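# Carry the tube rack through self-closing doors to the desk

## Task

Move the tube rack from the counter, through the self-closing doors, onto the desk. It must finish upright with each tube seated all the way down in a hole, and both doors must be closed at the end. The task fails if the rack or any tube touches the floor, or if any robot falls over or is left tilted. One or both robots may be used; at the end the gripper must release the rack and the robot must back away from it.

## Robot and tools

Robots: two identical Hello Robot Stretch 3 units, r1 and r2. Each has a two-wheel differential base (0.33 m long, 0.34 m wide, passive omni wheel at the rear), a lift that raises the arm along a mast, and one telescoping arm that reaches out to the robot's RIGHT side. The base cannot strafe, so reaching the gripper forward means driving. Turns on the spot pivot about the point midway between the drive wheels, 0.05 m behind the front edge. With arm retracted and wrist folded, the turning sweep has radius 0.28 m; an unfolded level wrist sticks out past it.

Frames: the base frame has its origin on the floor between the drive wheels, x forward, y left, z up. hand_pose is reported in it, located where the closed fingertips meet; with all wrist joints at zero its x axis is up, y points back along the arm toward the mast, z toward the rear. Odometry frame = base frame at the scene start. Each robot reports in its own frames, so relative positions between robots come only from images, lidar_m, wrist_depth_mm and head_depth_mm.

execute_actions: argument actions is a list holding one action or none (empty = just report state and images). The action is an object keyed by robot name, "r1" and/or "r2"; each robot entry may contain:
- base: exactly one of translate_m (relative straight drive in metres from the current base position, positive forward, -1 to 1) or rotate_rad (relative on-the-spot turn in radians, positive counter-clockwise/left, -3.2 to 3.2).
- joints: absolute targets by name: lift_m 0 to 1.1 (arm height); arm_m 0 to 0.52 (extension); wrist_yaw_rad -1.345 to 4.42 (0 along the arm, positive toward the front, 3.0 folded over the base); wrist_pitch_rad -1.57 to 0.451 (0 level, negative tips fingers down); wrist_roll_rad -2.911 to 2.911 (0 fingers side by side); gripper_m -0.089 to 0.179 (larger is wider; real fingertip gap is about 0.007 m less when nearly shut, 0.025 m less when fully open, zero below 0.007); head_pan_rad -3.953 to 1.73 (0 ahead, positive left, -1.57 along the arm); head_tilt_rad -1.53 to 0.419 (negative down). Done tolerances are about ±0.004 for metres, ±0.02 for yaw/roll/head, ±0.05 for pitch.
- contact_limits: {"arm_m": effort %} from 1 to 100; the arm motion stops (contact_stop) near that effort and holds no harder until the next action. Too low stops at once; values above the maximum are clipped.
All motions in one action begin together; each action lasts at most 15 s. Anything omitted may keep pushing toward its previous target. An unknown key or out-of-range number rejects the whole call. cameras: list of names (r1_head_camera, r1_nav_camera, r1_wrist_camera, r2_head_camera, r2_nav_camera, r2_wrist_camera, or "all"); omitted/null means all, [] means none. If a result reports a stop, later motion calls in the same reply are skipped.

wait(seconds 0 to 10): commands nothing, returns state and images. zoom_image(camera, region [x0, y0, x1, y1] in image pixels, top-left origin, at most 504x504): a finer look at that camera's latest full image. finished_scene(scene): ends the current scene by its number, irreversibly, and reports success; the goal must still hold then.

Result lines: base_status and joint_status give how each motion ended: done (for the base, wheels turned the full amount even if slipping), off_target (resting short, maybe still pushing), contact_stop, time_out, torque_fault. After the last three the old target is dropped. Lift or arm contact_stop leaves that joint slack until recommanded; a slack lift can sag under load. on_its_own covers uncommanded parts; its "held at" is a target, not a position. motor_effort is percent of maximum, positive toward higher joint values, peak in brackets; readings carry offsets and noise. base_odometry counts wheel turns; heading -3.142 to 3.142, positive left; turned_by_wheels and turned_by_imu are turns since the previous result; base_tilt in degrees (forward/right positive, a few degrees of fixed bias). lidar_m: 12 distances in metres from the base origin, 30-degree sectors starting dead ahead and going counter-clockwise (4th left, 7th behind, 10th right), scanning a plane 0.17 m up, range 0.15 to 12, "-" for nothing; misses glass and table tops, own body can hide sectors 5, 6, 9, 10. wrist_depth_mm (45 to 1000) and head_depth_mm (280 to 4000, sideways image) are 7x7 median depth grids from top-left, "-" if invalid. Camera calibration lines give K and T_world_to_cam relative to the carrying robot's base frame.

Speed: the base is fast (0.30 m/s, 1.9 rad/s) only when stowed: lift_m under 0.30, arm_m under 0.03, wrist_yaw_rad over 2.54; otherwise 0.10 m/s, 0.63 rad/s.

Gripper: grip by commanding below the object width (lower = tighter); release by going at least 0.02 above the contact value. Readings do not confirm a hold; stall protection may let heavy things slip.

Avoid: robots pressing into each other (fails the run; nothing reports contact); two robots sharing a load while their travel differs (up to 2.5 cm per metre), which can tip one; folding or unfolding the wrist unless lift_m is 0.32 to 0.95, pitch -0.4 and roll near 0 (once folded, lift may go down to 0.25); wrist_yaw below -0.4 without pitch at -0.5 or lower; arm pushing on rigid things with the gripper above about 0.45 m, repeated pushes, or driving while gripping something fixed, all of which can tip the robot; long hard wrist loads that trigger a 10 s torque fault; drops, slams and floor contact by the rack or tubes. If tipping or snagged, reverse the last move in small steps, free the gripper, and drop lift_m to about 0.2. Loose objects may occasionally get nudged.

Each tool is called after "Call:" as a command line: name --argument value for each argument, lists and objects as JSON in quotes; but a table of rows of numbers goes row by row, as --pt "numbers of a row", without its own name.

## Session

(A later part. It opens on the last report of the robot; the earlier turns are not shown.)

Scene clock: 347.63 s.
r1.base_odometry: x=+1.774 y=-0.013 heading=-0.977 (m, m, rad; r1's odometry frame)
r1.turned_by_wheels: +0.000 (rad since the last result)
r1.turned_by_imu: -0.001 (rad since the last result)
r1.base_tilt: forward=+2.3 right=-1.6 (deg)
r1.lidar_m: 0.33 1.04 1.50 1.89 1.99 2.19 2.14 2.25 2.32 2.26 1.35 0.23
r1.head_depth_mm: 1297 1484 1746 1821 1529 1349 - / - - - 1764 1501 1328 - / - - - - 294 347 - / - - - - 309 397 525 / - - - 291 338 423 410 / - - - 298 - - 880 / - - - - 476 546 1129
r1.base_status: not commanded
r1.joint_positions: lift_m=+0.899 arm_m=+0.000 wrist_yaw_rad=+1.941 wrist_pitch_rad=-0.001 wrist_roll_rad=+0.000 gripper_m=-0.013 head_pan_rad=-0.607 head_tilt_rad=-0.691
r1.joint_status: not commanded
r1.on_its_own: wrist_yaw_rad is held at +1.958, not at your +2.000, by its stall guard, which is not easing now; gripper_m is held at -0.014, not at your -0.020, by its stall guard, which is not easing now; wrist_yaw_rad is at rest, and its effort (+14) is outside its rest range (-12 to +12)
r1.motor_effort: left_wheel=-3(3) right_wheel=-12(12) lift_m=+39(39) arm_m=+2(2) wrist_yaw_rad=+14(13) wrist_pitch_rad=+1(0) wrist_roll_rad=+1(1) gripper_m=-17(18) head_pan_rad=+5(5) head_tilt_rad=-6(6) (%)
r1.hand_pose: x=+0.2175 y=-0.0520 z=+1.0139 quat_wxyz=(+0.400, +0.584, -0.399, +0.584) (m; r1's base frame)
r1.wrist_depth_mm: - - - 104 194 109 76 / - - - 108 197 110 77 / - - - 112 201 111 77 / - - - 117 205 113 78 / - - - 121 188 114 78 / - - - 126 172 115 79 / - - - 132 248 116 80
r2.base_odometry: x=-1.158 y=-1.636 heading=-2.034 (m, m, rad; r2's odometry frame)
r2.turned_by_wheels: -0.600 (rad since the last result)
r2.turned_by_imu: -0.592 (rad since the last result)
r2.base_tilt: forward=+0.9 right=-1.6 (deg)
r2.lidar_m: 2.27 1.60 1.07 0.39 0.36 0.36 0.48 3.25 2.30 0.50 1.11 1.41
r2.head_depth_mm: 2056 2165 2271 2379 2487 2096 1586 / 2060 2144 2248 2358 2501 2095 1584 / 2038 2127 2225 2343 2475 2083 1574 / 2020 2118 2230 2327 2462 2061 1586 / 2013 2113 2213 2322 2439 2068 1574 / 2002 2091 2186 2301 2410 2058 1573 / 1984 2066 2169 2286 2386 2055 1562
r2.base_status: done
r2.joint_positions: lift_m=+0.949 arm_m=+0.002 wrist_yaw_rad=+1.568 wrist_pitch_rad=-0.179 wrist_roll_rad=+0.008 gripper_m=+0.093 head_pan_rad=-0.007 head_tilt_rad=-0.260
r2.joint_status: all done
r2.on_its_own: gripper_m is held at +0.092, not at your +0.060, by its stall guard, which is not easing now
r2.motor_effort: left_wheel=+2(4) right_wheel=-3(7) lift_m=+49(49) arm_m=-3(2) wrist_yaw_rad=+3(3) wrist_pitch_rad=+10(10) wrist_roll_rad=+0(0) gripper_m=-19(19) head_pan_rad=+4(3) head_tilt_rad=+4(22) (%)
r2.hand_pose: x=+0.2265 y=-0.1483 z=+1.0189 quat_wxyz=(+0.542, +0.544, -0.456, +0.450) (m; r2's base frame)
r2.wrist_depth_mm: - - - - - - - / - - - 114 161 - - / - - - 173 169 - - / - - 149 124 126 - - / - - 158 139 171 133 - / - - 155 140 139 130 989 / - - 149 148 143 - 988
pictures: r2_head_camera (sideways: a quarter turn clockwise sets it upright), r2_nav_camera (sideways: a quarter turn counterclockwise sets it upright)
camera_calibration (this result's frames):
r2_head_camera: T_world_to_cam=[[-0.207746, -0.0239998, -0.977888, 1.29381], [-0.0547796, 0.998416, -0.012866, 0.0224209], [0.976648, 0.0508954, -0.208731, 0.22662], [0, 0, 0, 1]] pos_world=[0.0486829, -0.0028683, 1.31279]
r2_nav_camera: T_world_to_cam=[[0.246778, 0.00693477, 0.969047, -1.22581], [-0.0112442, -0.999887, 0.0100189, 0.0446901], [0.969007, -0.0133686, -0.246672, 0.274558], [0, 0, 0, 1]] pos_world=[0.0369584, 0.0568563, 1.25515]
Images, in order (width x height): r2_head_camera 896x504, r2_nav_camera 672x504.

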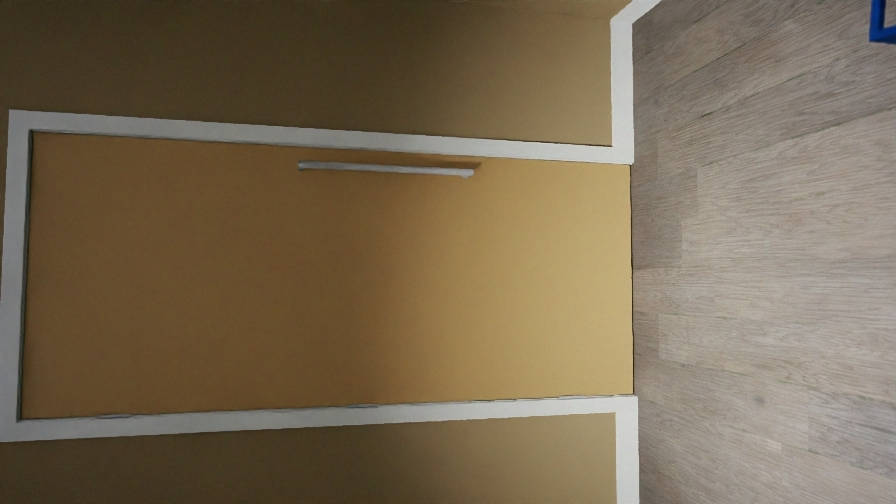

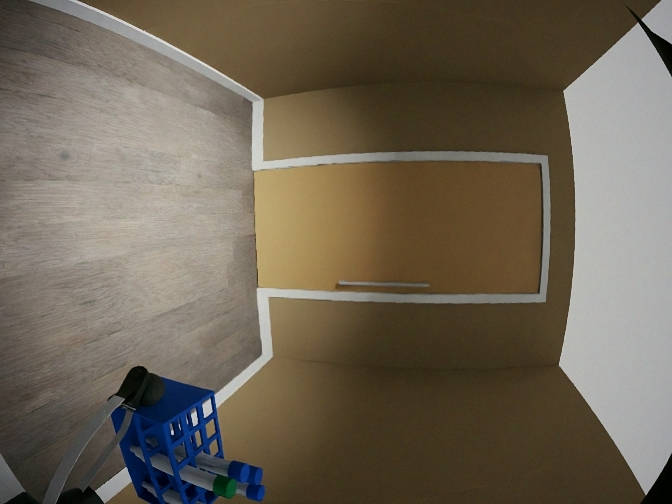

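Call:
execute_actions --actions '[{"r2":{"base":{"rotate_rad":0.22}}}]' --cameras '[]'

Call:
execute_actions --actions '[{"r2":{"base":{"translate_m":1.0}}}]' --cameras '[]'

Call:
execute_actions --actions '[{"r2":{"base":{"translate_m":0.5},"joints":{"wrist_yaw_rad":0.0}}}]' --cameras '[]'

Call:
execute_actions --actions '[{"r2":{"base":{"rotate_rad":-0.12}}}]' --cameras '["r2_nav_camera","r2_head_camera"]'

Scene clock: 361.53 s.
r1.base_odometry: x=+1.774 y=-0.013 heading=-0.977 (m, m, rad; r1's odometry frame)
r1.turned_by_wheels: +0.000 (rad since the last result)
r1.turned_by_imu: -0.001 (rad since the last result)
r1.base_tilt: forward=+2.3 right=-1.6 (deg)
r1.lidar_m: 0.33 1.04 1.49 1.89 1.99 2.19 2.14 2.26 2.31 2.26 1.35 0.23
r1.head_depth_mm: 1301 1484 1738 1812 1526 1351 - / - - - 1782 1496 1332 - / - - - - 294 347 - / - - - - 309 397 526 / - - - 291 338 424 410 / - - - 297 - - 879 / - - - - 475 546 1128
r1.base_status: not commanded
r1.joint_positions: lift_m=+0.899 arm_m=+0.000 wrist_yaw_rad=+1.941 wrist_pitch_rad=-0.001 wrist_roll_rad=+0.000 gripper_m=-0.013 head_pan_rad=-0.607 head_tilt_rad=-0.691
r1.joint_status: not commanded
r1.on_its_own: wrist_yaw_rad is held at +1.958, not at your +2.000, by its stall guard, which is not easing now; gripper_m is held at -0.014, not at your -0.020, by its stall guard, which is not easing now; wrist_yaw_rad is at rest, and its effort (+14) is outside its rest range (-12 to +12)
r1.motor_effort: left_wheel=-3(3) right_wheel=-12(12) lift_m=+39(39) arm_m=+2(2) wrist_yaw_rad=+14(14) wrist_pitch_rad=+1(0) wrist_roll_rad=+1(1) gripper_m=-18(18) head_pan_rad=+5(4) head_tilt_rad=-6(6) (%)
r1.hand_pose: x=+0.2175 y=-0.0520 z=+1.0139 quat_wxyz=(+0.400, +0.584, -0.399, +0.584) (m; r1's base frame)
r1.wrist_depth_mm: - - - 104 194 109 76 / - - - 108 197 110 77 / - - - 112 200 112 77 / - - - 117 206 113 78 / - - - 121 187 114 78 / - - - 126 172 115 79 / - - - 132 247 116 80
r2.base_odometry: x=-1.158 y=-1.636 heading=-1.814 (m, m, rad; r2's odometry frame)
r2.turned_by_wheels: +0.220 (rad since the last result)
r2.turned_by_imu: +0.217 (rad since the last result)
r2.base_tilt: forward=+1.0 right=-1.6 (deg)
r2.lidar_m: 2.27 1.28 1.01 0.36 0.35 0.39 0.61 2.74 0.52 0.50 1.18 1.76
r2.head_depth_mm: 1945 2034 2134 2239 2335 2107 1584 / 1974 2066 2171 2266 2367 2090 1573 / 2014 2102 2201 2306 2427 2080 1575 / 2050 2145 2242 2358 2477 2059 1578 / 2092 2181 2280 2408 2511 2061 1565 / 2128 2212 2330 2425 2539 2062 1564 / 1890 1933 1971 2017 2075 1967 1569
r2.base_status: done
r2.joint_positions: lift_m=+0.949 arm_m=+0.002 wrist_yaw_rad=+1.568 wrist_pitch_rad=-0.179 wrist_roll_rad=+0.008 gripper_m=+0.093 head_pan_rad=-0.007 head_tilt_rad=-0.260
r2.joint_status: not commanded
r2.on_its_own: gripper_m is held at +0.092, not at your +0.060, by its stall guard, which is not easing now
r2.motor_effort: left_wheel=-1(5) right_wheel=+2(6) lift_m=+49(49) arm_m=-3(3) wrist_yaw_rad=+1(3) wrist_pitch_rad=+10(10) wrist_roll_rad=+0(0) gripper_m=-19(19) head_pan_rad=+2(3) head_tilt_rad=+3(3) (%)
r2.hand_pose: x=+0.2265 y=-0.1483 z=+1.0189 quat_wxyz=(+0.542, +0.544, -0.456, +0.450) (m; r2's base frame)
r2.wrist_depth_mm: - - - - - - - / - - - 114 161 - - / - - - 172 168 - - / - - 150 124 126 - - / - - 158 140 171 133 - / - - 155 140 139 130 - / - - 149 147 143 - -
pictures: none
No camera images: the call's "cameras" was empty. Leave "cameras" out to get every camera's image.

Scene clock: 372.50 s.
r1.base_odometry: x=+1.774 y=-0.013 heading=-0.977 (m, m, rad; r1's odometry frame)
r1.turned_by_wheels: +0.000 (rad since the last result)
r1.turned_by_imu: -0.003 (rad since the last result)
r1.base_tilt: forward=+2.3 right=-1.5 (deg)
r1.lidar_m: 0.33 1.03 1.50 1.89 1.98 2.19 2.14 2.25 2.31 2.26 1.35 0.23
r1.head_depth_mm: 1307 1486 1746 1811 1530 1349 - / - - - 1775 1497 1331 - / - - - - 294 347 - / - - - - 309 397 526 / - - - 291 338 423 410 / - - - 297 - - 877 / - - - - 476 546 1126
r1.base_status: not commanded
r1.joint_positions: lift_m=+0.899 arm_m=+0.000 wrist_yaw_rad=+1.941 wrist_pitch_rad=-0.001 wrist_roll_rad=+0.000 gripper_m=-0.013 head_pan_rad=-0.607 head_tilt_rad=-0.691
r1.joint_status: not commanded
r1.on_its_own: wrist_yaw_rad is held at +1.958, not at your +2.000, by its stall guard, which is not easing now; gripper_m is held at -0.014, not at your -0.020, by its stall guard, which is not easing now; wrist_yaw_rad is at rest, and its effort (+14) is outside its rest range (-12 to +12)
r1.motor_effort: left_wheel=-3(3) right_wheel=-12(12) lift_m=+38(39) arm_m=+1(2) wrist_yaw_rad=+14(14) wrist_pitch_rad=+1(1) wrist_roll_rad=+1(1) gripper_m=-18(19) head_pan_rad=+4(4) head_tilt_rad=-6(6) (%)
r1.hand_pose: x=+0.2175 y=-0.0520 z=+1.0139 quat_wxyz=(+0.400, +0.584, -0.399, +0.584) (m; r1's base frame)
r1.wrist_depth_mm: - - - 104 194 109 76 / - - - 108 197 111 77 / - - - 112 202 112 77 / - - - 116 205 113 78 / - - - 121 186 114 78 / - - - 126 172 116 79 / - - - 132 247 116 79
r2.base_odometry: x=-1.399 y=-2.607 heading=-1.814 (m, m, rad; r2's odometry frame)
r2.turned_by_wheels: +0.000 (rad since the last result)
r2.turned_by_imu: +0.004 (rad since the last result)
r2.base_tilt: forward=+0.9 right=-1.7 (deg)
r2.lidar_m: 1.29 1.13 0.90 0.88 0.95 0.98 1.22 1.12 1.22 1.20 1.30 1.30
r2.head_depth_mm: 1077 1121 1177 1230 1288 1359 1429 / 1096 1143 1199 1258 1315 1380 1460 / 1115 1167 1218 1282 1347 1417 1476 / 1136 1183 1245 1304 1368 1448 1506 / 1148 1209 1256 1324 1401 1478 1521 / 1174 1227 1289 1358 1430 1516 1566 / 1197 1254 1317 1384 1466 1550 1566
r2.base_status: done
r2.joint_positions: lift_m=+0.949 arm_m=+0.002 wrist_yaw_rad=+1.568 wrist_pitch_rad=-0.179 wrist_roll_rad=+0.008 gripper_m=+0.093 head_pan_rad=-0.007 head_tilt_rad=-0.260
r2.joint_status: not commanded
r2.on_its_own: gripper_m is held at +0.092, not at your +0.060, by its stall guard, which is not easing now
r2.motor_effort: left_wheel=-2(3) right_wheel=+2(6) lift_m=+49(49) arm_m=-2(3) wrist_yaw_rad=+2(1) wrist_pitch_rad=+10(10) wrist_roll_rad=+0(0) gripper_m=-20(19) head_pan_rad=+4(3) head_tilt_rad=+3(4) (%)
r2.hand_pose: x=+0.2265 y=-0.1483 z=+1.0189 quat_wxyz=(+0.542, +0.544, -0.456, +0.450) (m; r2's base frame)
r2.wrist_depth_mm: - - - - - - 971 / - - - 114 161 - - / - - - 173 169 - - / - - 149 124 126 - - / - - 158 139 171 133 - / - - 155 140 139 130 - / - - 149 148 142 - -
pictures: none
No camera images: the call's "cameras" was empty. Leave "cameras" out to get every camera's image.

Scene clock: 378.47 s.
r1.base_odometry: x=+1.774 y=-0.013 heading=-0.977 (m, m, rad; r1's odometry frame)
r1.turned_by_wheels: +0.000 (rad since the last result)
r1.turned_by_imu: -0.001 (rad since the last result)
r1.base_tilt: forward=+2.3 right=-1.4 (deg)
r1.lidar_m: 0.33 1.04 1.49 1.89 1.99 2.19 2.14 2.25 2.32 2.26 1.36 0.23
r1.head_depth_mm: 1299 1489 1731 1801 1533 1352 - / - - - 1769 1503 1332 - / - - - - 294 347 - / - - - - 309 397 526 / - - - 291 338 424 410 / - - - 297 - - 880 / - - - - 476 546 1124
r1.base_status: not commanded
r1.joint_positions: lift_m=+0.899 arm_m=+0.000 wrist_yaw_rad=+1.941 wrist_pitch_rad=-0.001 wrist_roll_rad=+0.000 gripper_m=-0.013 head_pan_rad=-0.607 head_tilt_rad=-0.691
r1.joint_status: not commanded
r1.on_its_own: wrist_yaw_rad is held at +1.958, not at your +2.000, by its stall guard, which is not easing now; gripper_m is held at -0.014, not at your -0.020, by its stall guard, which is not easing now; wrist_yaw_rad is at rest, and its effort (+14) is outside its rest range (-12 to +12)
r1.motor_effort: left_wheel=-3(3) right_wheel=-12(12) lift_m=+39(39) arm_m=+2(2) wrist_yaw_rad=+14(14) wrist_pitch_rad=+1(0) wrist_roll_rad=+1(1) gripper_m=-18(18) head_pan_rad=+4(4) head_tilt_rad=-6(6) (%)
r1.hand_pose: x=+0.2175 y=-0.0520 z=+1.0139 quat_wxyz=(+0.400, +0.584, -0.399, +0.584) (m; r1's base frame)
r1.wrist_depth_mm: - - - 104 194 109 76 / - - - 108 197 110 77 / - - - 112 201 112 77 / - - - 117 207 113 78 / - - - 121 187 114 78 / - - - 126 171 115 79 / - - - 133 248 116 80
r2.base_odometry: x=-1.520 y=-3.092 heading=-1.814 (m, m, rad; r2's odometry frame)
r2.turned_by_wheels: +0.000 (rad since the last result)
r2.turned_by_imu: +0.002 (rad since the last result)
r2.base_tilt: forward=+1.0 right=-1.7 (deg)
r2.lidar_m: 0.79 0.85 0.84 0.83 0.89 1.34 1.56 1.57 1.28 1.26 1.01 0.80
r2.head_depth_mm: 646 673 703 736 772 813 856 / 657 685 716 750 789 830 877 / 669 698 730 767 806 849 898 / 680 710 743 780 823 865 919 / 691 721 757 794 838 886 933 / 696 730 770 807 852 905 962 / 717 752 790 830 879 928 987
r2.base_status: done
r2.joint_positions: lift_m=+0.949 arm_m=+0.002 wrist_yaw_rad=+0.003 wrist_pitch_rad=-0.179 wrist_roll_rad=+0.008 gripper_m=+0.093 head_pan_rad=-0.007 head_tilt_rad=-0.260
r2.joint_status: all done
r2.on_its_own: gripper_m is held at +0.092, not at your +0.060, by its stall guard, which is not easing now
r2.motor_effort: left_wheel=-2(2) right_wheel=+2(6) lift_m=+49(49) arm_m=-2(3) wrist_yaw_rad=-2(1) wrist_pitch_rad=+9(9) wrist_roll_rad=+0(0) gripper_m=-19(19) head_pan_rad=+3(2) head_tilt_rad=+3(3) (%)
r2.hand_pose: x=-0.0207 y=-0.3953 z=+1.0189 quat_wxyz=(+0.702, +0.064, -0.707, -0.063) (m; r2's base frame)
r2.wrist_depth_mm: 795 994 965 933 894 854 839 / 805 - - 115 161 861 856 / 806 - - 173 169 925 899 / 817 - 150 124 126 971 959 / 844 - 158 140 171 130 - / 813 - 155 139 140 130 - / 789 - 149 147 143 - -
pictures: none
No camera images: the call's "cameras" was empty. Leave "cameras" out to get every camera's image.

Scene clock: 379.53 s.
r1.base_odometry: x=+1.774 y=-0.013 heading=-0.977 (m, m, rad; r1's odometry frame)
r1.turned_by_wheels: +0.000 (rad since the last result)
r1.turned_by_imu: +0.000 (rad since the last result)
r1.base_tilt: forward=+2.2 right=-1.4 (deg)
r1.lidar_m: 0.33 1.04 1.50 1.89 1.99 2.19 2.14 2.25 2.32 2.26 1.35 0.23
r1.head_depth_mm: 1305 1481 1735 1816 1527 1350 - / - - - 1772 1499 1326 - / - - - - 294 347 - / - - - - 309 397 526 / - - - 291 338 423 410 / - - - 298 - - 878 / - - - - 476 546 1127
r1.base_status: not commanded
r1.joint_positions: lift_m=+0.899 arm_m=+0.000 wrist_yaw_rad=+1.941 wrist_pitch_rad=-0.001 wrist_roll_rad=+0.000 gripper_m=-0.013 head_pan_rad=-0.607 head_tilt_rad=-0.691
r1.joint_status: not commanded
r1.on_its_own: wrist_yaw_rad is held at +1.958, not at your +2.000, by its stall guard, which is not easing now; gripper_m is held at -0.014, not at your -0.020, by its stall guard, which is not easing now; wrist_yaw_rad is at rest, and its effort (+14) is outside its rest range (-12 to +12)
r1.motor_effort: left_wheel=-3(3) right_wheel=-12(12) lift_m=+39(39) arm_m=+2(2) wrist_yaw_rad=+14(14) wrist_pitch_rad=+1(1) wrist_roll_rad=+1(1) gripper_m=-18(19) head_pan_rad=+5(4) head_tilt_rad=-6(6) (%)
r1.hand_pose: x=+0.2175 y=-0.0520 z=+1.0139 quat_wxyz=(+0.400, +0.584, -0.399, +0.584) (m; r1's base frame)
r1.wrist_depth_mm: - - - 104 193 109 76 / - - - 108 196 110 77 / - - - 112 201 111 77 / - - - 117 204 113 78 / - - - 121 188 114 78 / - - - 125 172 115 79 / - - - 132 248 116 80
r2.base_odometry: x=-1.520 y=-3.092 heading=-1.934 (m, m, rad; r2's odometry frame)
r2.turned_by_wheels: -0.120 (rad since the last result)
r2.turned_by_imu: -0.118 (rad since the last result)
r2.base_tilt: forward=+1.0 right=-1.6 (deg)
r2.lidar_m: 0.79 0.82 0.86 0.83 0.86 1.17 1.44 1.58 1.31 1.26 1.13 0.82
r2.head_depth_mm: 660 690 721 759 798 840 889 / 664 694 726 762 802 847 898 / 667 698 731 768 809 851 903 / 670 702 736 771 814 858 909 / 674 704 739 776 816 862 913 / 679 708 744 780 820 867 913 / 672 704 737 774 821 869 920
r2.base_status: done
r2.joint_positions: lift_m=+0.949 arm_m=+0.002 wrist_yaw_rad=+0.002 wrist_pitch_rad=-0.179 wrist_roll_rad=+0.008 gripper_m=+0.093 head_pan_rad=-0.007 head_tilt_rad=-0.260
r2.joint_status: not commanded
r2.on_its_own: gripper_m is held at +0.092, not at your +0.060, by its stall guard, which is not easing now
r2.motor_effort: left_wheel=+2(3) right_wheel=-3(7) lift_m=+49(49) arm_m=-2(2) wrist_yaw_rad=-1(2) wrist_pitch_rad=+10(10) wrist_roll_rad=+0(0) gripper_m=-19(20) head_pan_rad=+3(2) head_tilt_rad=+4(3) (%)
r2.hand_pose: x=-0.0210 y=-0.3953 z=+1.0189 quat_wxyz=(+0.702, +0.064, -0.707, -0.063) (m; r2's base frame)
r2.wrist_depth_mm: 920 942 922 914 910 887 899 / 919 981 982 115 161 921 928 / 935 - - 172 169 972 988 / 925 - 149 124 126 - - / 938 - 158 139 170 133 - / 949 - 155 140 139 131 - / 869 - 149 147 143 - -
pictures: r2_head_camera (sideways: a quarter turn clockwise sets it upright), r2_nav_camera (sideways: a quarter turn counterclockwise sets it upright)
camera_calibration (this result's frames):
r2_head_camera: T_world_to_cam=[[-0.20761, -0.0240007, -0.977917, 1.29384], [-0.0547777, 0.998416, -0.0128746, 0.0224321], [0.976677, 0.0508952, -0.208596, 0.226443], [0, 0, 0, 1]] pos_world=[0.0486814, -0.00286829, 1.31279]
r2_nav_camera: T_world_to_cam=[[0.246643, 0.00693569, 0.969081, -1.22586], [-0.0112456, -0.999887, 0.0100183, 0.0446909], [0.969041, -0.0133689, -0.246537, 0.274382], [0, 0, 0, 1]] pos_world=[0.0369649, 0.0568562, 1.25515]
Images, in order (width x height): r2_head_camera 896x504, r2_nav_camera 672x504.

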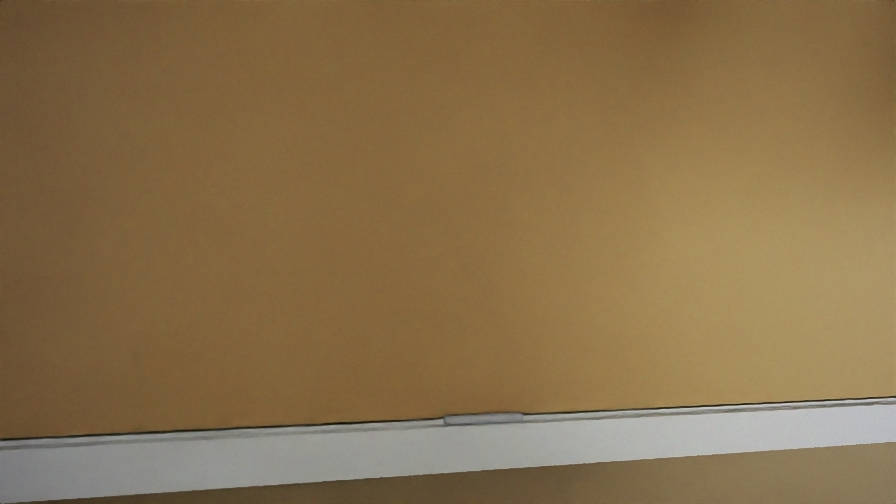

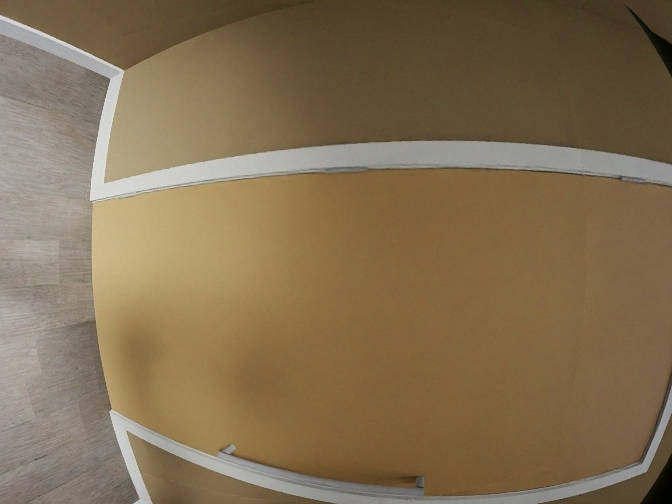

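Call:
execute_actions --actions '[{"r2":{"base":{"rotate_rad":0.12},"joints":{"wrist_yaw_rad":1.57}}}]' --cameras '[]'

Call:
execute_actions --actions '[{"r2":{"base":{"translate_m":-1.0}}}]' --cameras '[]'

Call:
execute_actions --actions '[{"r2":{"base":{"translate_m":-0.5}}}]' --cameras '[]'

Call:
execute_actions --actions '[{"r2":{"base":{"rotate_rad":0.38},"joints":{"head_tilt_rad":-0.6,"head_pan_rad":1.2}}}]' --cameras '["r2_nav_camera","r2_head_camera"]'

Scene clock: 395.43 s.
r1.base_odometry: x=+1.774 y=-0.013 heading=-0.977 (m, m, rad; r1's odometry frame)
r1.turned_by_wheels: +0.000 (rad since the last result)
r1.turned_by_imu: -0.001 (rad since the last result)
r1.base_tilt: forward=+2.1 right=-1.4 (deg)
r1.lidar_m: 0.33 1.03 1.49 1.89 1.99 2.20 2.14 2.26 2.31 2.26 1.36 0.23
r1.head_depth_mm: 1300 1487 1735 1812 1543 1354 - / - - - 1766 1499 1332 - / - - - - 294 347 - / - - - - 309 397 526 / - - - 291 338 424 410 / - - - 297 - - 877 / - - - - 476 545 1128
r1.base_status: not commanded
r1.joint_positions: lift_m=+0.899 arm_m=+0.000 wrist_yaw_rad=+1.941 wrist_pitch_rad=-0.001 wrist_roll_rad=+0.000 gripper_m=-0.013 head_pan_rad=-0.607 head_tilt_rad=-0.691
r1.joint_status: not commanded
r1.on_its_own: wrist_yaw_rad is held at +1.958, not at your +2.000, by its stall guard, which is not easing now; gripper_m is held at -0.014, not at your -0.020, by its stall guard, which is not easing now; wrist_yaw_rad is at rest, and its effort (+14) is outside its rest range (-12 to +12)
r1.motor_effort: left_wheel=-3(3) right_wheel=-12(12) lift_m=+39(39) arm_m=+1(2) wrist_yaw_rad=+14(13) wrist_pitch_rad=+1(0) wrist_roll_rad=+1(1) gripper_m=-18(18) head_pan_rad=+4(4) head_tilt_rad=-6(6) (%)
r1.hand_pose: x=+0.2175 y=-0.0520 z=+1.0139 quat_wxyz=(+0.400, +0.584, -0.399, +0.584) (m; r1's base frame)
r1.wrist_depth_mm: - - - 104 194 109 76 / - - - 108 198 110 76 / - - - 112 201 111 77 / - - - 117 206 113 78 / - - - 121 187 114 78 / - - - 125 173 115 79 / - - - 132 247 116 80
r2.base_odometry: x=-1.520 y=-3.092 heading=-1.814 (m, m, rad; r2's odometry frame)
r2.turned_by_wheels: +0.120 (rad since the last result)
r2.turned_by_imu: +0.118 (rad since the last result)
r2.base_tilt: forward=+1.0 right=-1.7 (deg)
r2.lidar_m: 0.79 0.85 0.84 0.83 0.89 1.34 1.55 1.58 1.28 1.26 1.01 0.80
r2.head_depth_mm: 646 672 703 736 771 812 855 / 658 685 717 750 788 831 875 / 667 698 731 766 805 847 898 / 680 709 744 780 823 867 918 / 689 721 757 793 838 884 934 / 697 730 769 807 852 906 960 / 720 751 790 830 878 930 988
r2.base_status: done
r2.joint_positions: lift_m=+0.949 arm_m=+0.002 wrist_yaw_rad=+1.567 wrist_pitch_rad=-0.179 wrist_roll_rad=+0.008 gripper_m=+0.093 head_pan_rad=-0.007 head_tilt_rad=-0.260
r2.joint_status: all done
r2.on_its_own: gripper_m is held at +0.092, not at your +0.060, by its stall guard, which is not easing now
r2.motor_effort: left_wheel=-2(5) right_wheel=+2(7) lift_m=+49(49) arm_m=-2(2) wrist_yaw_rad=+2(3) wrist_pitch_rad=+10(10) wrist_roll_rad=+0(0) gripper_m=-19(19) head_pan_rad=+3(2) head_tilt_rad=+4(3) (%)
r2.hand_pose: x=+0.2265 y=-0.1485 z=+1.0189 quat_wxyz=(+0.542, +0.543, -0.456, +0.450) (m; r2's base frame)
r2.wrist_depth_mm: 739 680 658 634 608 585 572 / 765 725 699 114 160 600 591 / 816 764 728 173 169 637 619 / 866 818 150 124 125 664 646 / 909 869 158 140 158 133 674 / 956 - 155 141 138 130 712 / 953 - 149 149 143 802 753
pictures: none
No camera images: the call's "cameras" was empty. Leave "cameras" out to get every camera's image.

Scene clock: 406.40 s.
r1.base_odometry: x=+1.774 y=-0.013 heading=-0.977 (m, m, rad; r1's odometry frame)
r1.turned_by_wheels: +0.000 (rad since the last result)
r1.turned_by_imu: -0.003 (rad since the last result)
r1.base_tilt: forward=+2.3 right=-1.5 (deg)
r1.lidar_m: 0.33 1.04 1.50 1.89 1.99 2.20 2.14 2.25 2.32 2.25 1.35 0.23
r1.head_depth_mm: 1300 1490 1731 1813 1540 1350 - / - - - 1768 1500 1325 - / - - - - 294 347 - / - - - - 309 397 526 / - - - 291 338 424 410 / - - - 297 - - 878 / - - - - 475 546 1129
r1.base_status: not commanded
r1.joint_positions: lift_m=+0.899 arm_m=+0.000 wrist_yaw_rad=+1.941 wrist_pitch_rad=-0.001 wrist_roll_rad=+0.000 gripper_m=-0.013 head_pan_rad=-0.607 head_tilt_rad=-0.691
r1.joint_status: not commanded
r1.on_its_own: wrist_yaw_rad is held at +1.958, not at your +2.000, by its stall guard, which is not easing now; gripper_m is held at -0.014, not at your -0.020, by its stall guard, which is not easing now; wrist_yaw_rad is at rest, and its effort (+14) is outside its rest range (-12 to +12)
r1.motor_effort: left_wheel=-3(3) right_wheel=-11(12) lift_m=+39(39) arm_m=+2(2) wrist_yaw_rad=+14(14) wrist_pitch_rad=+1(0) wrist_roll_rad=+1(1) gripper_m=-18(18) head_pan_rad=+5(4) head_tilt_rad=-6(6) (%)
r1.hand_pose: x=+0.2175 y=-0.0520 z=+1.0139 quat_wxyz=(+0.400, +0.584, -0.399, +0.584) (m; r1's base frame)
r1.wrist_depth_mm: - - - 104 193 109 76 / - - - 109 198 110 76 / - - - 112 201 112 77 / - - - 116 205 113 78 / - - - 121 187 114 78 / - - - 126 173 115 79 / - - - 132 246 117 80
r2.base_odometry: x=-1.279 y=-2.121 heading=-1.814 (m, m, rad; r2's odometry frame)
r2.turned_by_wheels: +0.000 (rad since the last result)
r2.turned_by_imu: -0.005 (rad since the last result)
r2.base_tilt: forward=+1.0 right=-1.6 (deg)
r2.lidar_m: 1.78 1.21 0.95 0.94 0.56 0.57 0.91 0.72 0.72 1.15 1.24 1.80
r2.head_depth_mm: 1508 1579 1649 1734 1822 1899 1587 / 1546 1605 1675 1761 1848 1915 1585 / 1559 1635 1704 1791 1889 1963 1583 / 1594 1660 1738 1830 1929 1985 1574 / 1622 1682 1775 1864 1972 2020 1567 / 1646 1728 1802 1907 2013 2068 1568 / 1660 1745 1813 1891 1949 1886 1565
r2.base_status: done
r2.joint_positions: lift_m=+0.949 arm_m=+0.002 wrist_yaw_rad=+1.567 wrist_pitch_rad=-0.179 wrist_roll_rad=+0.008 gripper_m=+0.093 head_pan_rad=-0.007 head_tilt_rad=-0.260
r2.joint_status: not commanded
r2.on_its_own: gripper_m is held at +0.092, not at your +0.060, by its stall guard, which is not easing now
r2.motor_effort: left_wheel=-1(5) right_wheel=+3(3) lift_m=+49(49) arm_m=-2(2) wrist_yaw_rad=+2(3) wrist_pitch_rad=+9(9) wrist_roll_rad=+0(0) gripper_m=-20(19) head_pan_rad=+2(2) head_tilt_rad=+3(3) (%)
r2.hand_pose: x=+0.2265 y=-0.1484 z=+1.0189 quat_wxyz=(+0.542, +0.544, -0.456, +0.450) (m; r2's base frame)
r2.wrist_depth_mm: - - - - - - - / - - - 114 161 - - / - - - 173 169 - - / - - 149 124 125 - - / - - 158 140 170 133 - / - - 154 140 138 130 - / - - 150 148 143 - -
pictures: none
No camera images: the call's "cameras" was empty. Leave "cameras" out to get every camera's image.

Scene clock: 412.37 s.
r1.base_odometry: x=+1.774 y=-0.013 heading=-0.977 (m, m, rad; r1's odometry frame)
r1.turned_by_wheels: +0.000 (rad since the last result)
r1.turned_by_imu: -0.001 (rad since the last result)
r1.base_tilt: forward=+2.4 right=-1.5 (deg)
r1.lidar_m: 0.33 1.04 1.49 1.88 1.99 2.20 2.14 2.26 2.32 2.26 1.35 0.23
r1.head_depth_mm: 1301 1479 1742 1805 1535 1349 - / - - - 1768 1504 1325 - / - - - - 294 347 - / - - - - 309 397 525 / - - - 291 338 424 410 / - - - 297 - - 878 / - - - - 477 546 1127
r1.base_status: not commanded
r1.joint_positions: lift_m=+0.899 arm_m=+0.000 wrist_yaw_rad=+1.941 wrist_pitch_rad=-0.001 wrist_roll_rad=+0.000 gripper_m=-0.013 head_pan_rad=-0.607 head_tilt_rad=-0.691
r1.joint_status: not commanded
r1.on_its_own: wrist_yaw_rad is held at +1.958, not at your +2.000, by its stall guard, which is not easing now; gripper_m is held at -0.014, not at your -0.020, by its stall guard, which is not easing now; wrist_yaw_rad is at rest, and its effort (+14) is outside its rest range (-12 to +12)
r1.motor_effort: left_wheel=-3(3) right_wheel=-12(11) lift_m=+39(39) arm_m=+2(2) wrist_yaw_rad=+14(14) wrist_pitch_rad=+1(1) wrist_roll_rad=+1(1) gripper_m=-17(18) head_pan_rad=+5(5) head_tilt_rad=-5(6) (%)
r1.hand_pose: x=+0.2175 y=-0.0520 z=+1.0139 quat_wxyz=(+0.400, +0.584, -0.399, +0.584) (m; r1's base frame)
r1.wrist_depth_mm: - - - 104 194 109 76 / - - - 108 196 111 77 / - - - 112 201 112 77 / - - - 117 205 112 78 / - - - 121 187 114 78 / - - - 126 171 115 79 / - - - 132 247 116 80
r2.base_odometry: x=-1.158 y=-1.636 heading=-1.814 (m, m, rad; r2's odometry frame)
r2.turned_by_wheels: +0.000 (rad since the last result)
r2.turned_by_imu: -0.003 (rad since the last result)
r2.base_tilt: forward=+1.1 right=-1.6 (deg)
r2.lidar_m: 2.27 1.28 1.00 0.36 0.35 0.39 0.61 2.75 2.16 0.50 1.18 1.75
r2.head_depth_mm: 1960 2029 2131 2224 2326 2101 1585 / 1984 2066 2163 2268 2387 2085 1584 / 2022 2110 2220 2302 2421 2080 1582 / 2043 2140 2244 2356 2475 2087 1577 / 2100 2174 2288 2413 2528 2079 1572 / 2112 2229 2307 2440 2543 2073 1564 / 1891 1935 1977 2022 2080 1966 1564
r2.base_status: done
r2.joint_positions: lift_m=+0.949 arm_m=+0.002 wrist_yaw_rad=+1.567 wrist_pitch_rad=-0.179 wrist_roll_rad=+0.008 gripper_m=+0.093 head_pan_rad=-0.007 head_tilt_rad=-0.260
r2.joint_status: not commanded
r2.on_its_own: gripper_m is held at +0.092, not at your +0.060, by its stall guard, which is not easing now
r2.motor_effort: left_wheel=-1(5) right_wheel=+2(3) lift_m=+49(49) arm_m=-2(2) wrist_yaw_rad=+2(2) wrist_pitch_rad=+10(10) wrist_roll_rad=+0(0) gripper_m=-19(19) head_pan_rad=+2(2) head_tilt_rad=+3(3) (%)
r2.hand_pose: x=+0.2265 y=-0.1484 z=+1.0189 quat_wxyz=(+0.542, +0.544, -0.456, +0.450) (m; r2's base frame)
r2.wrist_depth_mm: - - - - - - - / - - - 114 160 - - / - - - 172 168 - - / - - 150 124 125 - - / - - 158 140 159 133 - / - - 155 140 138 130 - / - - 149 148 143 - -
pictures: none
No camera images: the call's "cameras" was empty. Leave "cameras" out to get every camera's image.

Scene clock: 413.97 s.
r1.base_odometry: x=+1.774 y=-0.013 heading=-0.977 (m, m, rad; r1's odometry frame)
r1.turned_by_wheels: +0.000 (rad since the last result)
r1.turned_by_imu: +0.000 (rad since the last result)
r1.base_tilt: forward=+2.4 right=-1.5 (deg)
r1.lidar_m: 0.33 1.04 1.50 1.89 1.99 2.20 2.14 2.25 2.31 2.26 1.35 0.23
r1.head_depth_mm: 1306 1486 1733 1808 1521 1352 - / - - - 1759 1501 1331 - / - - - - 294 347 - / - - - - 309 397 526 / - - - 291 338 423 410 / - - - 298 - - 877 / - - - - 475 546 1127
r1.base_status: not commanded
r1.joint_positions: lift_m=+0.899 arm_m=+0.000 wrist_yaw_rad=+1.941 wrist_pitch_rad=-0.001 wrist_roll_rad=+0.000 gripper_m=-0.013 head_pan_rad=-0.607 head_tilt_rad=-0.691
r1.joint_status: not commanded
r1.on_its_own: wrist_yaw_rad is held at +1.958, not at your +2.000, by its stall guard, which is not easing now; gripper_m is held at -0.014, not at your -0.020, by its stall guard, which is not easing now; wrist_yaw_rad is at rest, and its effort (+13) is outside its rest range (-12 to +12)
r1.motor_effort: left_wheel=-3(3) right_wheel=-12(12) lift_m=+38(39) arm_m=+2(2) wrist_yaw_rad=+13(14) wrist_pitch_rad=+0(1) wrist_roll_rad=+1(1) gripper_m=-19(18) head_pan_rad=+4(5) head_tilt_rad=-6(6) (%)
r1.hand_pose: x=+0.2175 y=-0.0520 z=+1.0139 quat_wxyz=(+0.400, +0.584, -0.399, +0.584) (m; r1's base frame)
r1.wrist_depth_mm: - - - 105 193 110 76 / - - - 108 198 110 77 / - - - 112 200 112 77 / - - - 117 205 113 78 / - - - 121 187 114 78 / - - - 126 172 115 79 / - - - 133 249 116 79
r2.base_odometry: x=-1.158 y=-1.636 heading=-1.435 (m, m, rad; r2's odometry frame)
r2.turned_by_wheels: +0.380 (rad since the last result)
r2.turned_by_imu: +0.375 (rad since the last result)
r2.base_tilt: forward=+1.0 right=-1.7 (deg)
r2.lidar_m: 1.46 1.04 0.37 0.35 0.37 0.51 3.14 2.23 0.50 1.13 1.50 2.27
r2.head_depth_mm: 298 336 932 1076 1226 1390 1225 / 299 330 369 418 493 1359 1226 / 298 329 368 414 478 568 695 / 307 332 369 416 477 561 680 / - 299 332 374 429 502 605 / - 292 321 360 410 477 569 / - 288 310 347 393 454 536
r2.base_status: done
r2.joint_positions: lift_m=+0.949 arm_m=+0.002 wrist_yaw_rad=+1.568 wrist_pitch_rad=-0.179 wrist_roll_rad=+0.008 gripper_m=+0.093 head_pan_rad=+1.193 head_tilt_rad=-0.592
r2.joint_status: all done
r2.on_its_own: gripper_m is held at +0.092, not at your +0.060, by its stall guard, which is not easing now
r2.motor_effort: left_wheel=-1(4) right_wheel=+2(6) lift_m=+49(49) arm_m=-3(2) wrist_yaw_rad=+2(2) wrist_pitch_rad=+10(10) wrist_roll_rad=+0(0) gripper_m=-19(20) head_pan_rad=+3(30) head_tilt_rad=-3(20) (%)
r2.hand_pose: x=+0.2265 y=-0.1483 z=+1.0189 quat_wxyz=(+0.542, +0.544, -0.456, +0.450) (m; r2's base frame)
r2.wrist_depth_mm: 843 - - - - - - / 870 - - 114 160 - - / 878 - - 173 169 - - / 902 - 150 124 126 - - / 916 - 158 140 171 133 - / 935 - 155 140 138 130 - / 931 - 149 148 143 - -
pictures: r2_head_camera (sideways: a quarter turn clockwise sets it upright), r2_nav_camera (sideways: a quarter turn counterclockwise sets it upright)
camera_calibration (this result's frames):
r2_head_camera: T_world_to_cam=[[-0.166411, -0.488064, -0.856797, 1.13551], [-0.950636, 0.310207, 0.00793103, 0.000809157], [0.261914, 0.815822, -0.515593, 0.630322], [0, 0, 0, 1]] pos_world=[0.0246399, 0.0397182, 1.29788]
r2_nav_camera: T_world_to_cam=[[0.194615, 0.513586, 0.835676, -1.05147], [0.929055, -0.369782, 0.0108973, 0.0378153], [0.314615, 0.774268, -0.549114, 0.672122], [0, 0, 0, 1]] pos_world=[-0.0419602, 0.0336, 1.24735]
Images, in order (width x height): r2_head_camera 896x504, r2_nav_camera 672x504.

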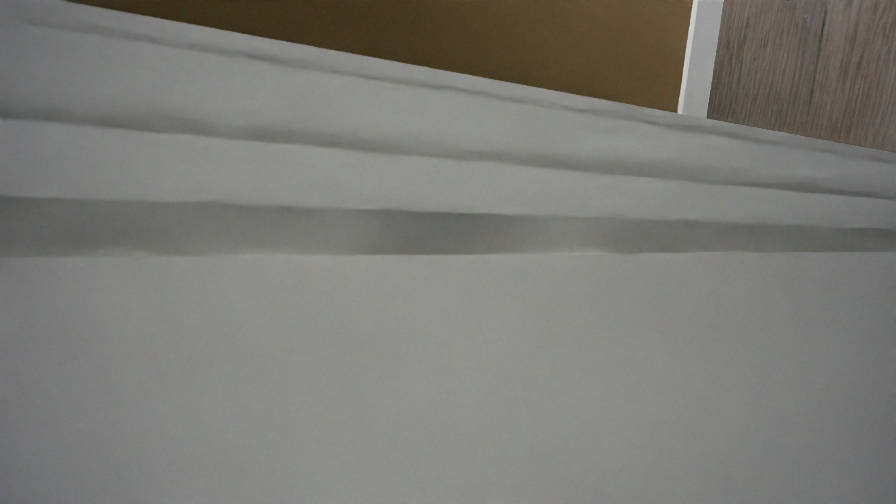

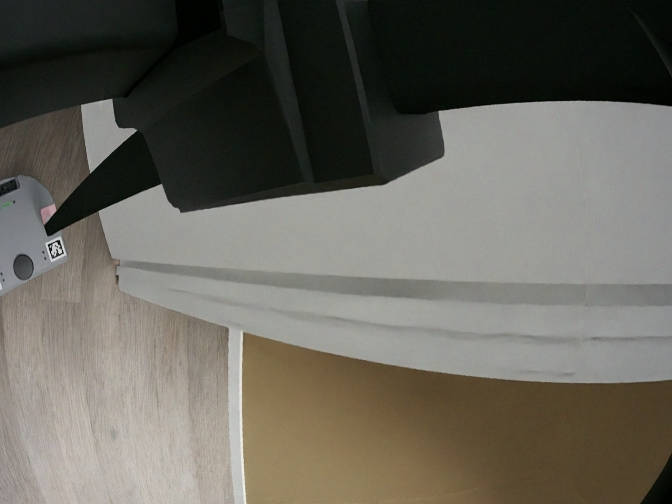

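Call:
execute_actions --actions '[{"r2":{"base":{"rotate_rad":-0.2}}}]' --cameras '[]'

Call:
execute_actions --actions '[{"r2":{"base":{"translate_m":-0.6}}}]' --cameras '[]'

Call:
execute_actions --actions '[{"r2":{"base":{"rotate_rad":0.2}},"r1":{"joints":{"gripper_m":0.06}}}]' --cameras '["r2_nav_camera","r1_nav_camera"]'

Scene clock: 419.17 s.
r1.base_odometry: x=+1.774 y=-0.013 heading=-0.977 (m, m, rad; r1's odometry frame)
r1.turned_by_wheels: +0.000 (rad since the last result)
r1.turned_by_imu: -0.001 (rad since the last result)
r1.base_tilt: forward=+2.3 right=-1.4 (deg)
r1.lidar_m: 0.33 1.04 1.49 1.89 1.99 2.20 2.14 2.26 2.31 2.26 1.35 0.23
r1.head_depth_mm: 1299 1486 1739 1802 1527 1351 - / - - - 1766 1503 1333 - / - - - - 294 347 - / - - - - 309 397 526 / - - - 291 338 423 410 / - - - 297 - - 878 / - - - - 476 545 1131
r1.base_status: not commanded
r1.joint_positions: lift_m=+0.899 arm_m=+0.000 wrist_yaw_rad=+1.941 wrist_pitch_rad=-0.001 wrist_roll_rad=+0.000 gripper_m=-0.013 head_pan_rad=-0.607 head_tilt_rad=-0.691
r1.joint_status: not commanded
r1.on_its_own: wrist_yaw_rad is held at +1.958, not at your +2.000, by its stall guard, which is not easing now; gripper_m is held at -0.014, not at your -0.020, by its stall guard, which is not easing now; wrist_yaw_rad is at rest, and its effort (+14) is outside its rest range (-12 to +12)
r1.motor_effort: left_wheel=-3(3) right_wheel=-11(12) lift_m=+39(39) arm_m=+2(2) wrist_yaw_rad=+14(13) wrist_pitch_rad=+1(1) wrist_roll_rad=+1(1) gripper_m=-19(18) head_pan_rad=+4(5) head_tilt_rad=-6(6) (%)
r1.hand_pose: x=+0.2175 y=-0.0520 z=+1.0139 quat_wxyz=(+0.400, +0.584, -0.399, +0.584) (m; r1's base frame)
r1.wrist_depth_mm: - - - 104 193 109 76 / - - - 108 198 110 77 / - - - 112 201 112 77 / - - - 117 206 113 78 / - - - 121 186 114 78 / - - - 126 172 115 79 / - - - 132 248 116 80
r2.base_odometry: x=-1.158 y=-1.636 heading=-1.634 (m, m, rad; r2's odometry frame)
r2.turned_by_wheels: -0.200 (rad since the last result)
r2.turned_by_imu: -0.197 (rad since the last result)
r2.base_tilt: forward=+1.0 right=-1.7 (deg)
r2.lidar_m: 1.91 1.13 0.39 0.35 0.35 0.43 0.84 2.44 0.50 0.51 1.29 2.27
r2.head_depth_mm: 820 908 1014 1152 1328 1455 1226 / 816 903 1012 1141 1322 1452 1227 / 322 862 976 1122 1290 1429 1228 / 308 341 380 431 497 586 714 / 297 329 367 421 485 555 662 / 307 329 348 380 424 487 574 / - 292 318 353 395 451 522
r2.base_status: done
r2.joint_positions: lift_m=+0.949 arm_m=+0.002 wrist_yaw_rad=+1.568 wrist_pitch_rad=-0.179 wrist_roll_rad=+0.008 gripper_m=+0.093 head_pan_rad=+1.193 head_tilt_rad=-0.592
r2.joint_status: not commanded
r2.on_its_own: gripper_m is held at +0.092, not at your +0.060, by its stall guard, which is not easing now
r2.motor_effort: left_wheel=+2(5) right_wheel=-3(7) lift_m=+49(49) arm_m=-3(3) wrist_yaw_rad=+2(1) wrist_pitch_rad=+10(10) wrist_roll_rad=+0(0) gripper_m=-19(19) head_pan_rad=+4(2) head_tilt_rad=-3(3) (%)
r2.hand_pose: x=+0.2265 y=-0.1483 z=+1.0189 quat_wxyz=(+0.542, +0.544, -0.456, +0.450) (m; r2's base frame)
r2.wrist_depth_mm: 948 - - - - - - / 980 - - 114 161 - - / 986 - - 173 169 - - / - - 149 124 126 - - / - - 158 140 170 133 - / - - 155 140 138 130 - / - - 149 148 143 - -
pictures: none
No camera images: the call's "cameras" was empty. Leave "cameras" out to get every camera's image.

Scene clock: 426.13 s.
r1.base_odometry: x=+1.774 y=-0.013 heading=-0.977 (m, m, rad; r1's odometry frame)
r1.turned_by_wheels: +0.000 (rad since the last result)
r1.turned_by_imu: -0.002 (rad since the last result)
r1.base_tilt: forward=+2.3 right=-1.5 (deg)
r1.lidar_m: 0.33 1.03 1.49 1.89 1.98 2.20 2.14 2.26 2.32 2.26 0.37 0.23
r1.head_depth_mm: 351 287 1740 1806 1533 1349 - / - - - 1766 1499 1311 - / - - - - 294 348 - / - - - - 310 397 526 / - - - 291 338 424 410 / - - - 298 - - 879 / - - - - 476 546 1128
r1.base_status: not commanded
r1.joint_positions: lift_m=+0.899 arm_m=+0.000 wrist_yaw_rad=+1.941 wrist_pitch_rad=-0.001 wrist_roll_rad=+0.000 gripper_m=-0.013 head_pan_rad=-0.607 head_tilt_rad=-0.691
r1.joint_status: not commanded
r1.on_its_own: wrist_yaw_rad is held at +1.958, not at your +2.000, by its stall guard, which is not easing now; gripper_m is held at -0.014, not at your -0.020, by its stall guard, which is not easing now; wrist_yaw_rad is at rest, and its effort (+14) is outside its rest range (-12 to +12)
r1.motor_effort: left_wheel=-3(3) right_wheel=-12(12) lift_m=+39(39) arm_m=+2(2) wrist_yaw_rad=+14(13) wrist_pitch_rad=+0(1) wrist_roll_rad=+1(1) gripper_m=-17(17) head_pan_rad=+4(5) head_tilt_rad=-6(6) (%)
r1.hand_pose: x=+0.2175 y=-0.0520 z=+1.0139 quat_wxyz=(+0.400, +0.584, -0.399, +0.584) (m; r1's base frame)
r1.wrist_depth_mm: - - - 104 192 109 76 / - - - 108 198 110 77 / - - - 112 200 112 77 / - - - 117 204 112 78 / - - - 121 188 114 78 / - - - 126 172 115 79 / - - - 133 247 117 80
r2.base_odometry: x=-1.120 y=-1.037 heading=-1.634 (m, m, rad; r2's odometry frame)
r2.turned_by_wheels: +0.000 (rad since the last result)
r2.turned_by_imu: -0.003 (rad since the last result)
r2.base_tilt: forward=+1.0 right=-1.7 (deg)
r2.lidar_m: 2.24 0.43 0.27 0.25 0.25 0.30 2.64 2.26 1.96 0.97 0.60 1.94
r2.head_depth_mm: - 287 316 370 446 560 755 / - - 296 337 400 489 631 / - - 286 310 362 434 542 / - - - 293 331 391 475 / - - - - 306 355 423 / - - - - 291 325 382 / - - - - - 302 348
r2.base_status: done
r2.joint_positions: lift_m=+0.949 arm_m=+0.002 wrist_yaw_rad=+1.568 wrist_pitch_rad=-0.179 wrist_roll_rad=+0.008 gripper_m=+0.093 head_pan_rad=+1.193 head_tilt_rad=-0.592
r2.joint_status: not commanded
r2.on_its_own: gripper_m is held at +0.092, not at your +0.060, by its stall guard, which is not easing now
r2.motor_effort: left_wheel=+2(3) right_wheel=-3(8) lift_m=+49(49) arm_m=-2(1) wrist_yaw_rad=+1(2) wrist_pitch_rad=+9(9) wrist_roll_rad=+0(0) gripper_m=-19(19) head_pan_rad=+3(3) head_tilt_rad=-3(3) (%)
r2.hand_pose: x=+0.2265 y=-0.1483 z=+1.0189 quat_wxyz=(+0.542, +0.544, -0.456, +0.450) (m; r2's base frame)
r2.wrist_depth_mm: 613 - - - - - - / 617 - - 114 160 - - / 629 - - 173 169 - - / 600 - 149 124 125 - - / 589 769 158 140 158 133 433 / 568 - 155 140 138 130 392 / 540 884 149 148 143 - 366
pictures: none
No camera images: the call's "cameras" was empty. Leave "cameras" out to get every camera's image.

Scene clock: 429.37 s.
r1.base_odometry: x=+1.774 y=-0.013 heading=-0.977 (m, m, rad; r1's odometry frame)
r1.turned_by_wheels: +0.000 (rad since the last result)
r1.turned_by_imu: -0.017 (rad since the last result)
r1.base_tilt: forward=+0.7 right=-1.4 (deg)
r1.lidar_m: 0.35 1.05 1.49 1.89 1.98 2.18 2.13 2.23 2.32 2.26 1.38 0.25
r1.head_depth_mm: 370 335 1812 1825 1543 1364 - / 295 325 1635 1793 1546 1308 - / - - 1540 334 394 1128 - / - - - 299 354 456 607 / - - - 316 376 506 538 / - - 294 340 321 352 941 / - - 297 - 510 637 1157
r1.base_status: not commanded
r1.joint_positions: lift_m=+0.900 arm_m=+0.000 wrist_yaw_rad=+1.942 wrist_pitch_rad=-0.019 wrist_roll_rad=+0.000 gripper_m=+0.060 head_pan_rad=-0.605 head_tilt_rad=-0.696
r1.joint_status: all done
r1.on_its_own: wrist_yaw_rad is held at +1.958, not at your +2.000, by its stall guard, which is not easing now; wrist_yaw_rad is at rest, and its effort (+13) is outside its rest range (-12 to +12)
r1.motor_effort: left_wheel=-2(58) right_wheel=+2(21) lift_m=+34(39) arm_m=+0(2) wrist_yaw_rad=+13(22) wrist_pitch_rad=+8(8) wrist_roll_rad=+1(1) gripper_m=-4(80) head_pan_rad=+4(5) head_tilt_rad=-3(6) (%)
r1.hand_pose: x=+0.2170 y=-0.0522 z=+1.0095 quat_wxyz=(+0.405, +0.587, -0.393, +0.580) (m; r1's base frame)
r1.wrist_depth_mm: - - - 145 227 146 103 / - - - 150 231 148 104 / - - - 157 233 149 105 / - - - 164 237 151 106 / - - - 172 211 153 106 / - - - 184 - 154 111 / - - - - 250 146 116
r2.base_odometry: x=-1.120 y=-1.037 heading=-1.434 (m, m, rad; r2's odometry frame)
r2.turned_by_wheels: +0.200 (rad since the last result)
r2.turned_by_imu: +0.197 (rad since the last result)
r2.base_tilt: forward=+0.9 right=-1.6 (deg)
r2.lidar_m: 0.86 0.34 0.25 0.24 0.25 2.64 2.72 2.06 1.96 0.75 0.60 2.84
r2.head_depth_mm: - - - 294 335 409 523 / - - - 286 316 381 479 / - - - - 301 358 442 / - - - - 294 336 409 / - - - - 286 317 382 / - - - - - 301 357 / - - - - - 294 337
r2.base_status: done
r2.joint_positions: lift_m=+0.949 arm_m=+0.002 wrist_yaw_rad=+1.568 wrist_pitch_rad=-0.179 wrist_roll_rad=+0.008 gripper_m=+0.093 head_pan_rad=+1.193 head_tilt_rad=-0.592
r2.joint_status: not commanded
r2.on_its_own: gripper_m is held at +0.092, not at your +0.060, by its stall guard, which is not easing now
r2.motor_effort: left_wheel=-2(4) right_wheel=+2(6) lift_m=+49(49) arm_m=-2(3) wrist_yaw_rad=+2(3) wrist_pitch_rad=+9(10) wrist_roll_rad=+0(0) gripper_m=-19(19) head_pan_rad=+3(2) head_tilt_rad=-3(3) (%)
r2.hand_pose: x=+0.2265 y=-0.1482 z=+1.0189 quat_wxyz=(+0.542, +0.544, -0.456, +0.450) (m; r2's base frame)
r2.wrist_depth_mm: 439 634 - - - - - / 444 640 - 114 160 - - / 443 633 - 173 168 - - / 447 600 149 124 125 - - / 444 567 157 139 159 133 - / 442 - 155 140 138 130 - / 419 644 149 148 143 - -
pictures: r1_nav_camera (sideways: a quarter turn counterclockwise sets it upright), r2_nav_camera (sideways: a quarter turn counterclockwise sets it upright)
camera_calibration (this result's frames):
r1_nav_camera: T_world_to_cam=[[0.516687, -0.424671, 0.74343, -0.925526], [-0.616903, -0.786767, -0.0206756, 0.0779883], [0.593687, -0.447942, -0.668494, 0.822217], [0, 0, 0, 1]] pos_world=[0.0381793, 0.0366202, 1.23932]
r2_nav_camera: T_world_to_cam=[[0.19464, 0.513724, 0.835585, -1.05135], [0.929074, -0.369734, 0.0108974, 0.037815], [0.314542, 0.774199, -0.549253, 0.672303], [0, 0, 0, 1]] pos_world=[-0.0419653, 0.0335892, 1.24735]
Images, in order (width x height): r1_nav_camera 672x504, r2_nav_camera 672x504.

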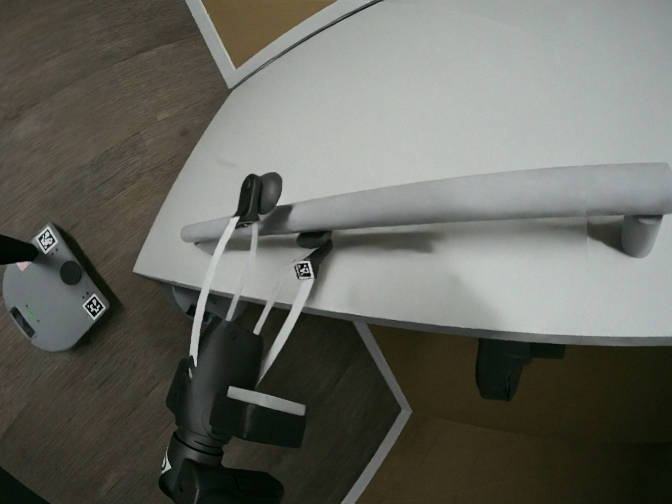

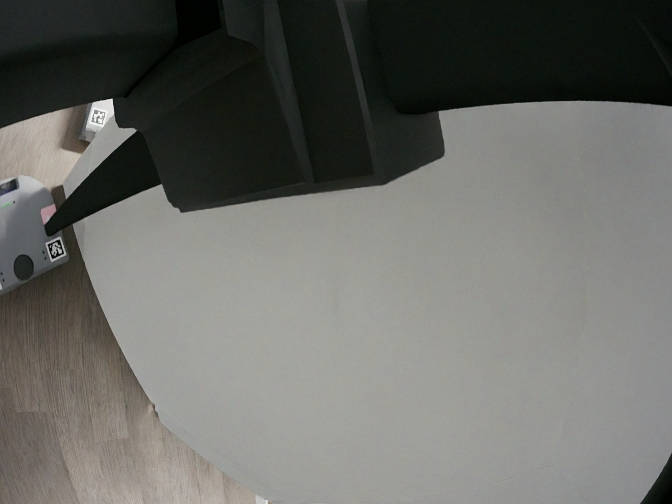

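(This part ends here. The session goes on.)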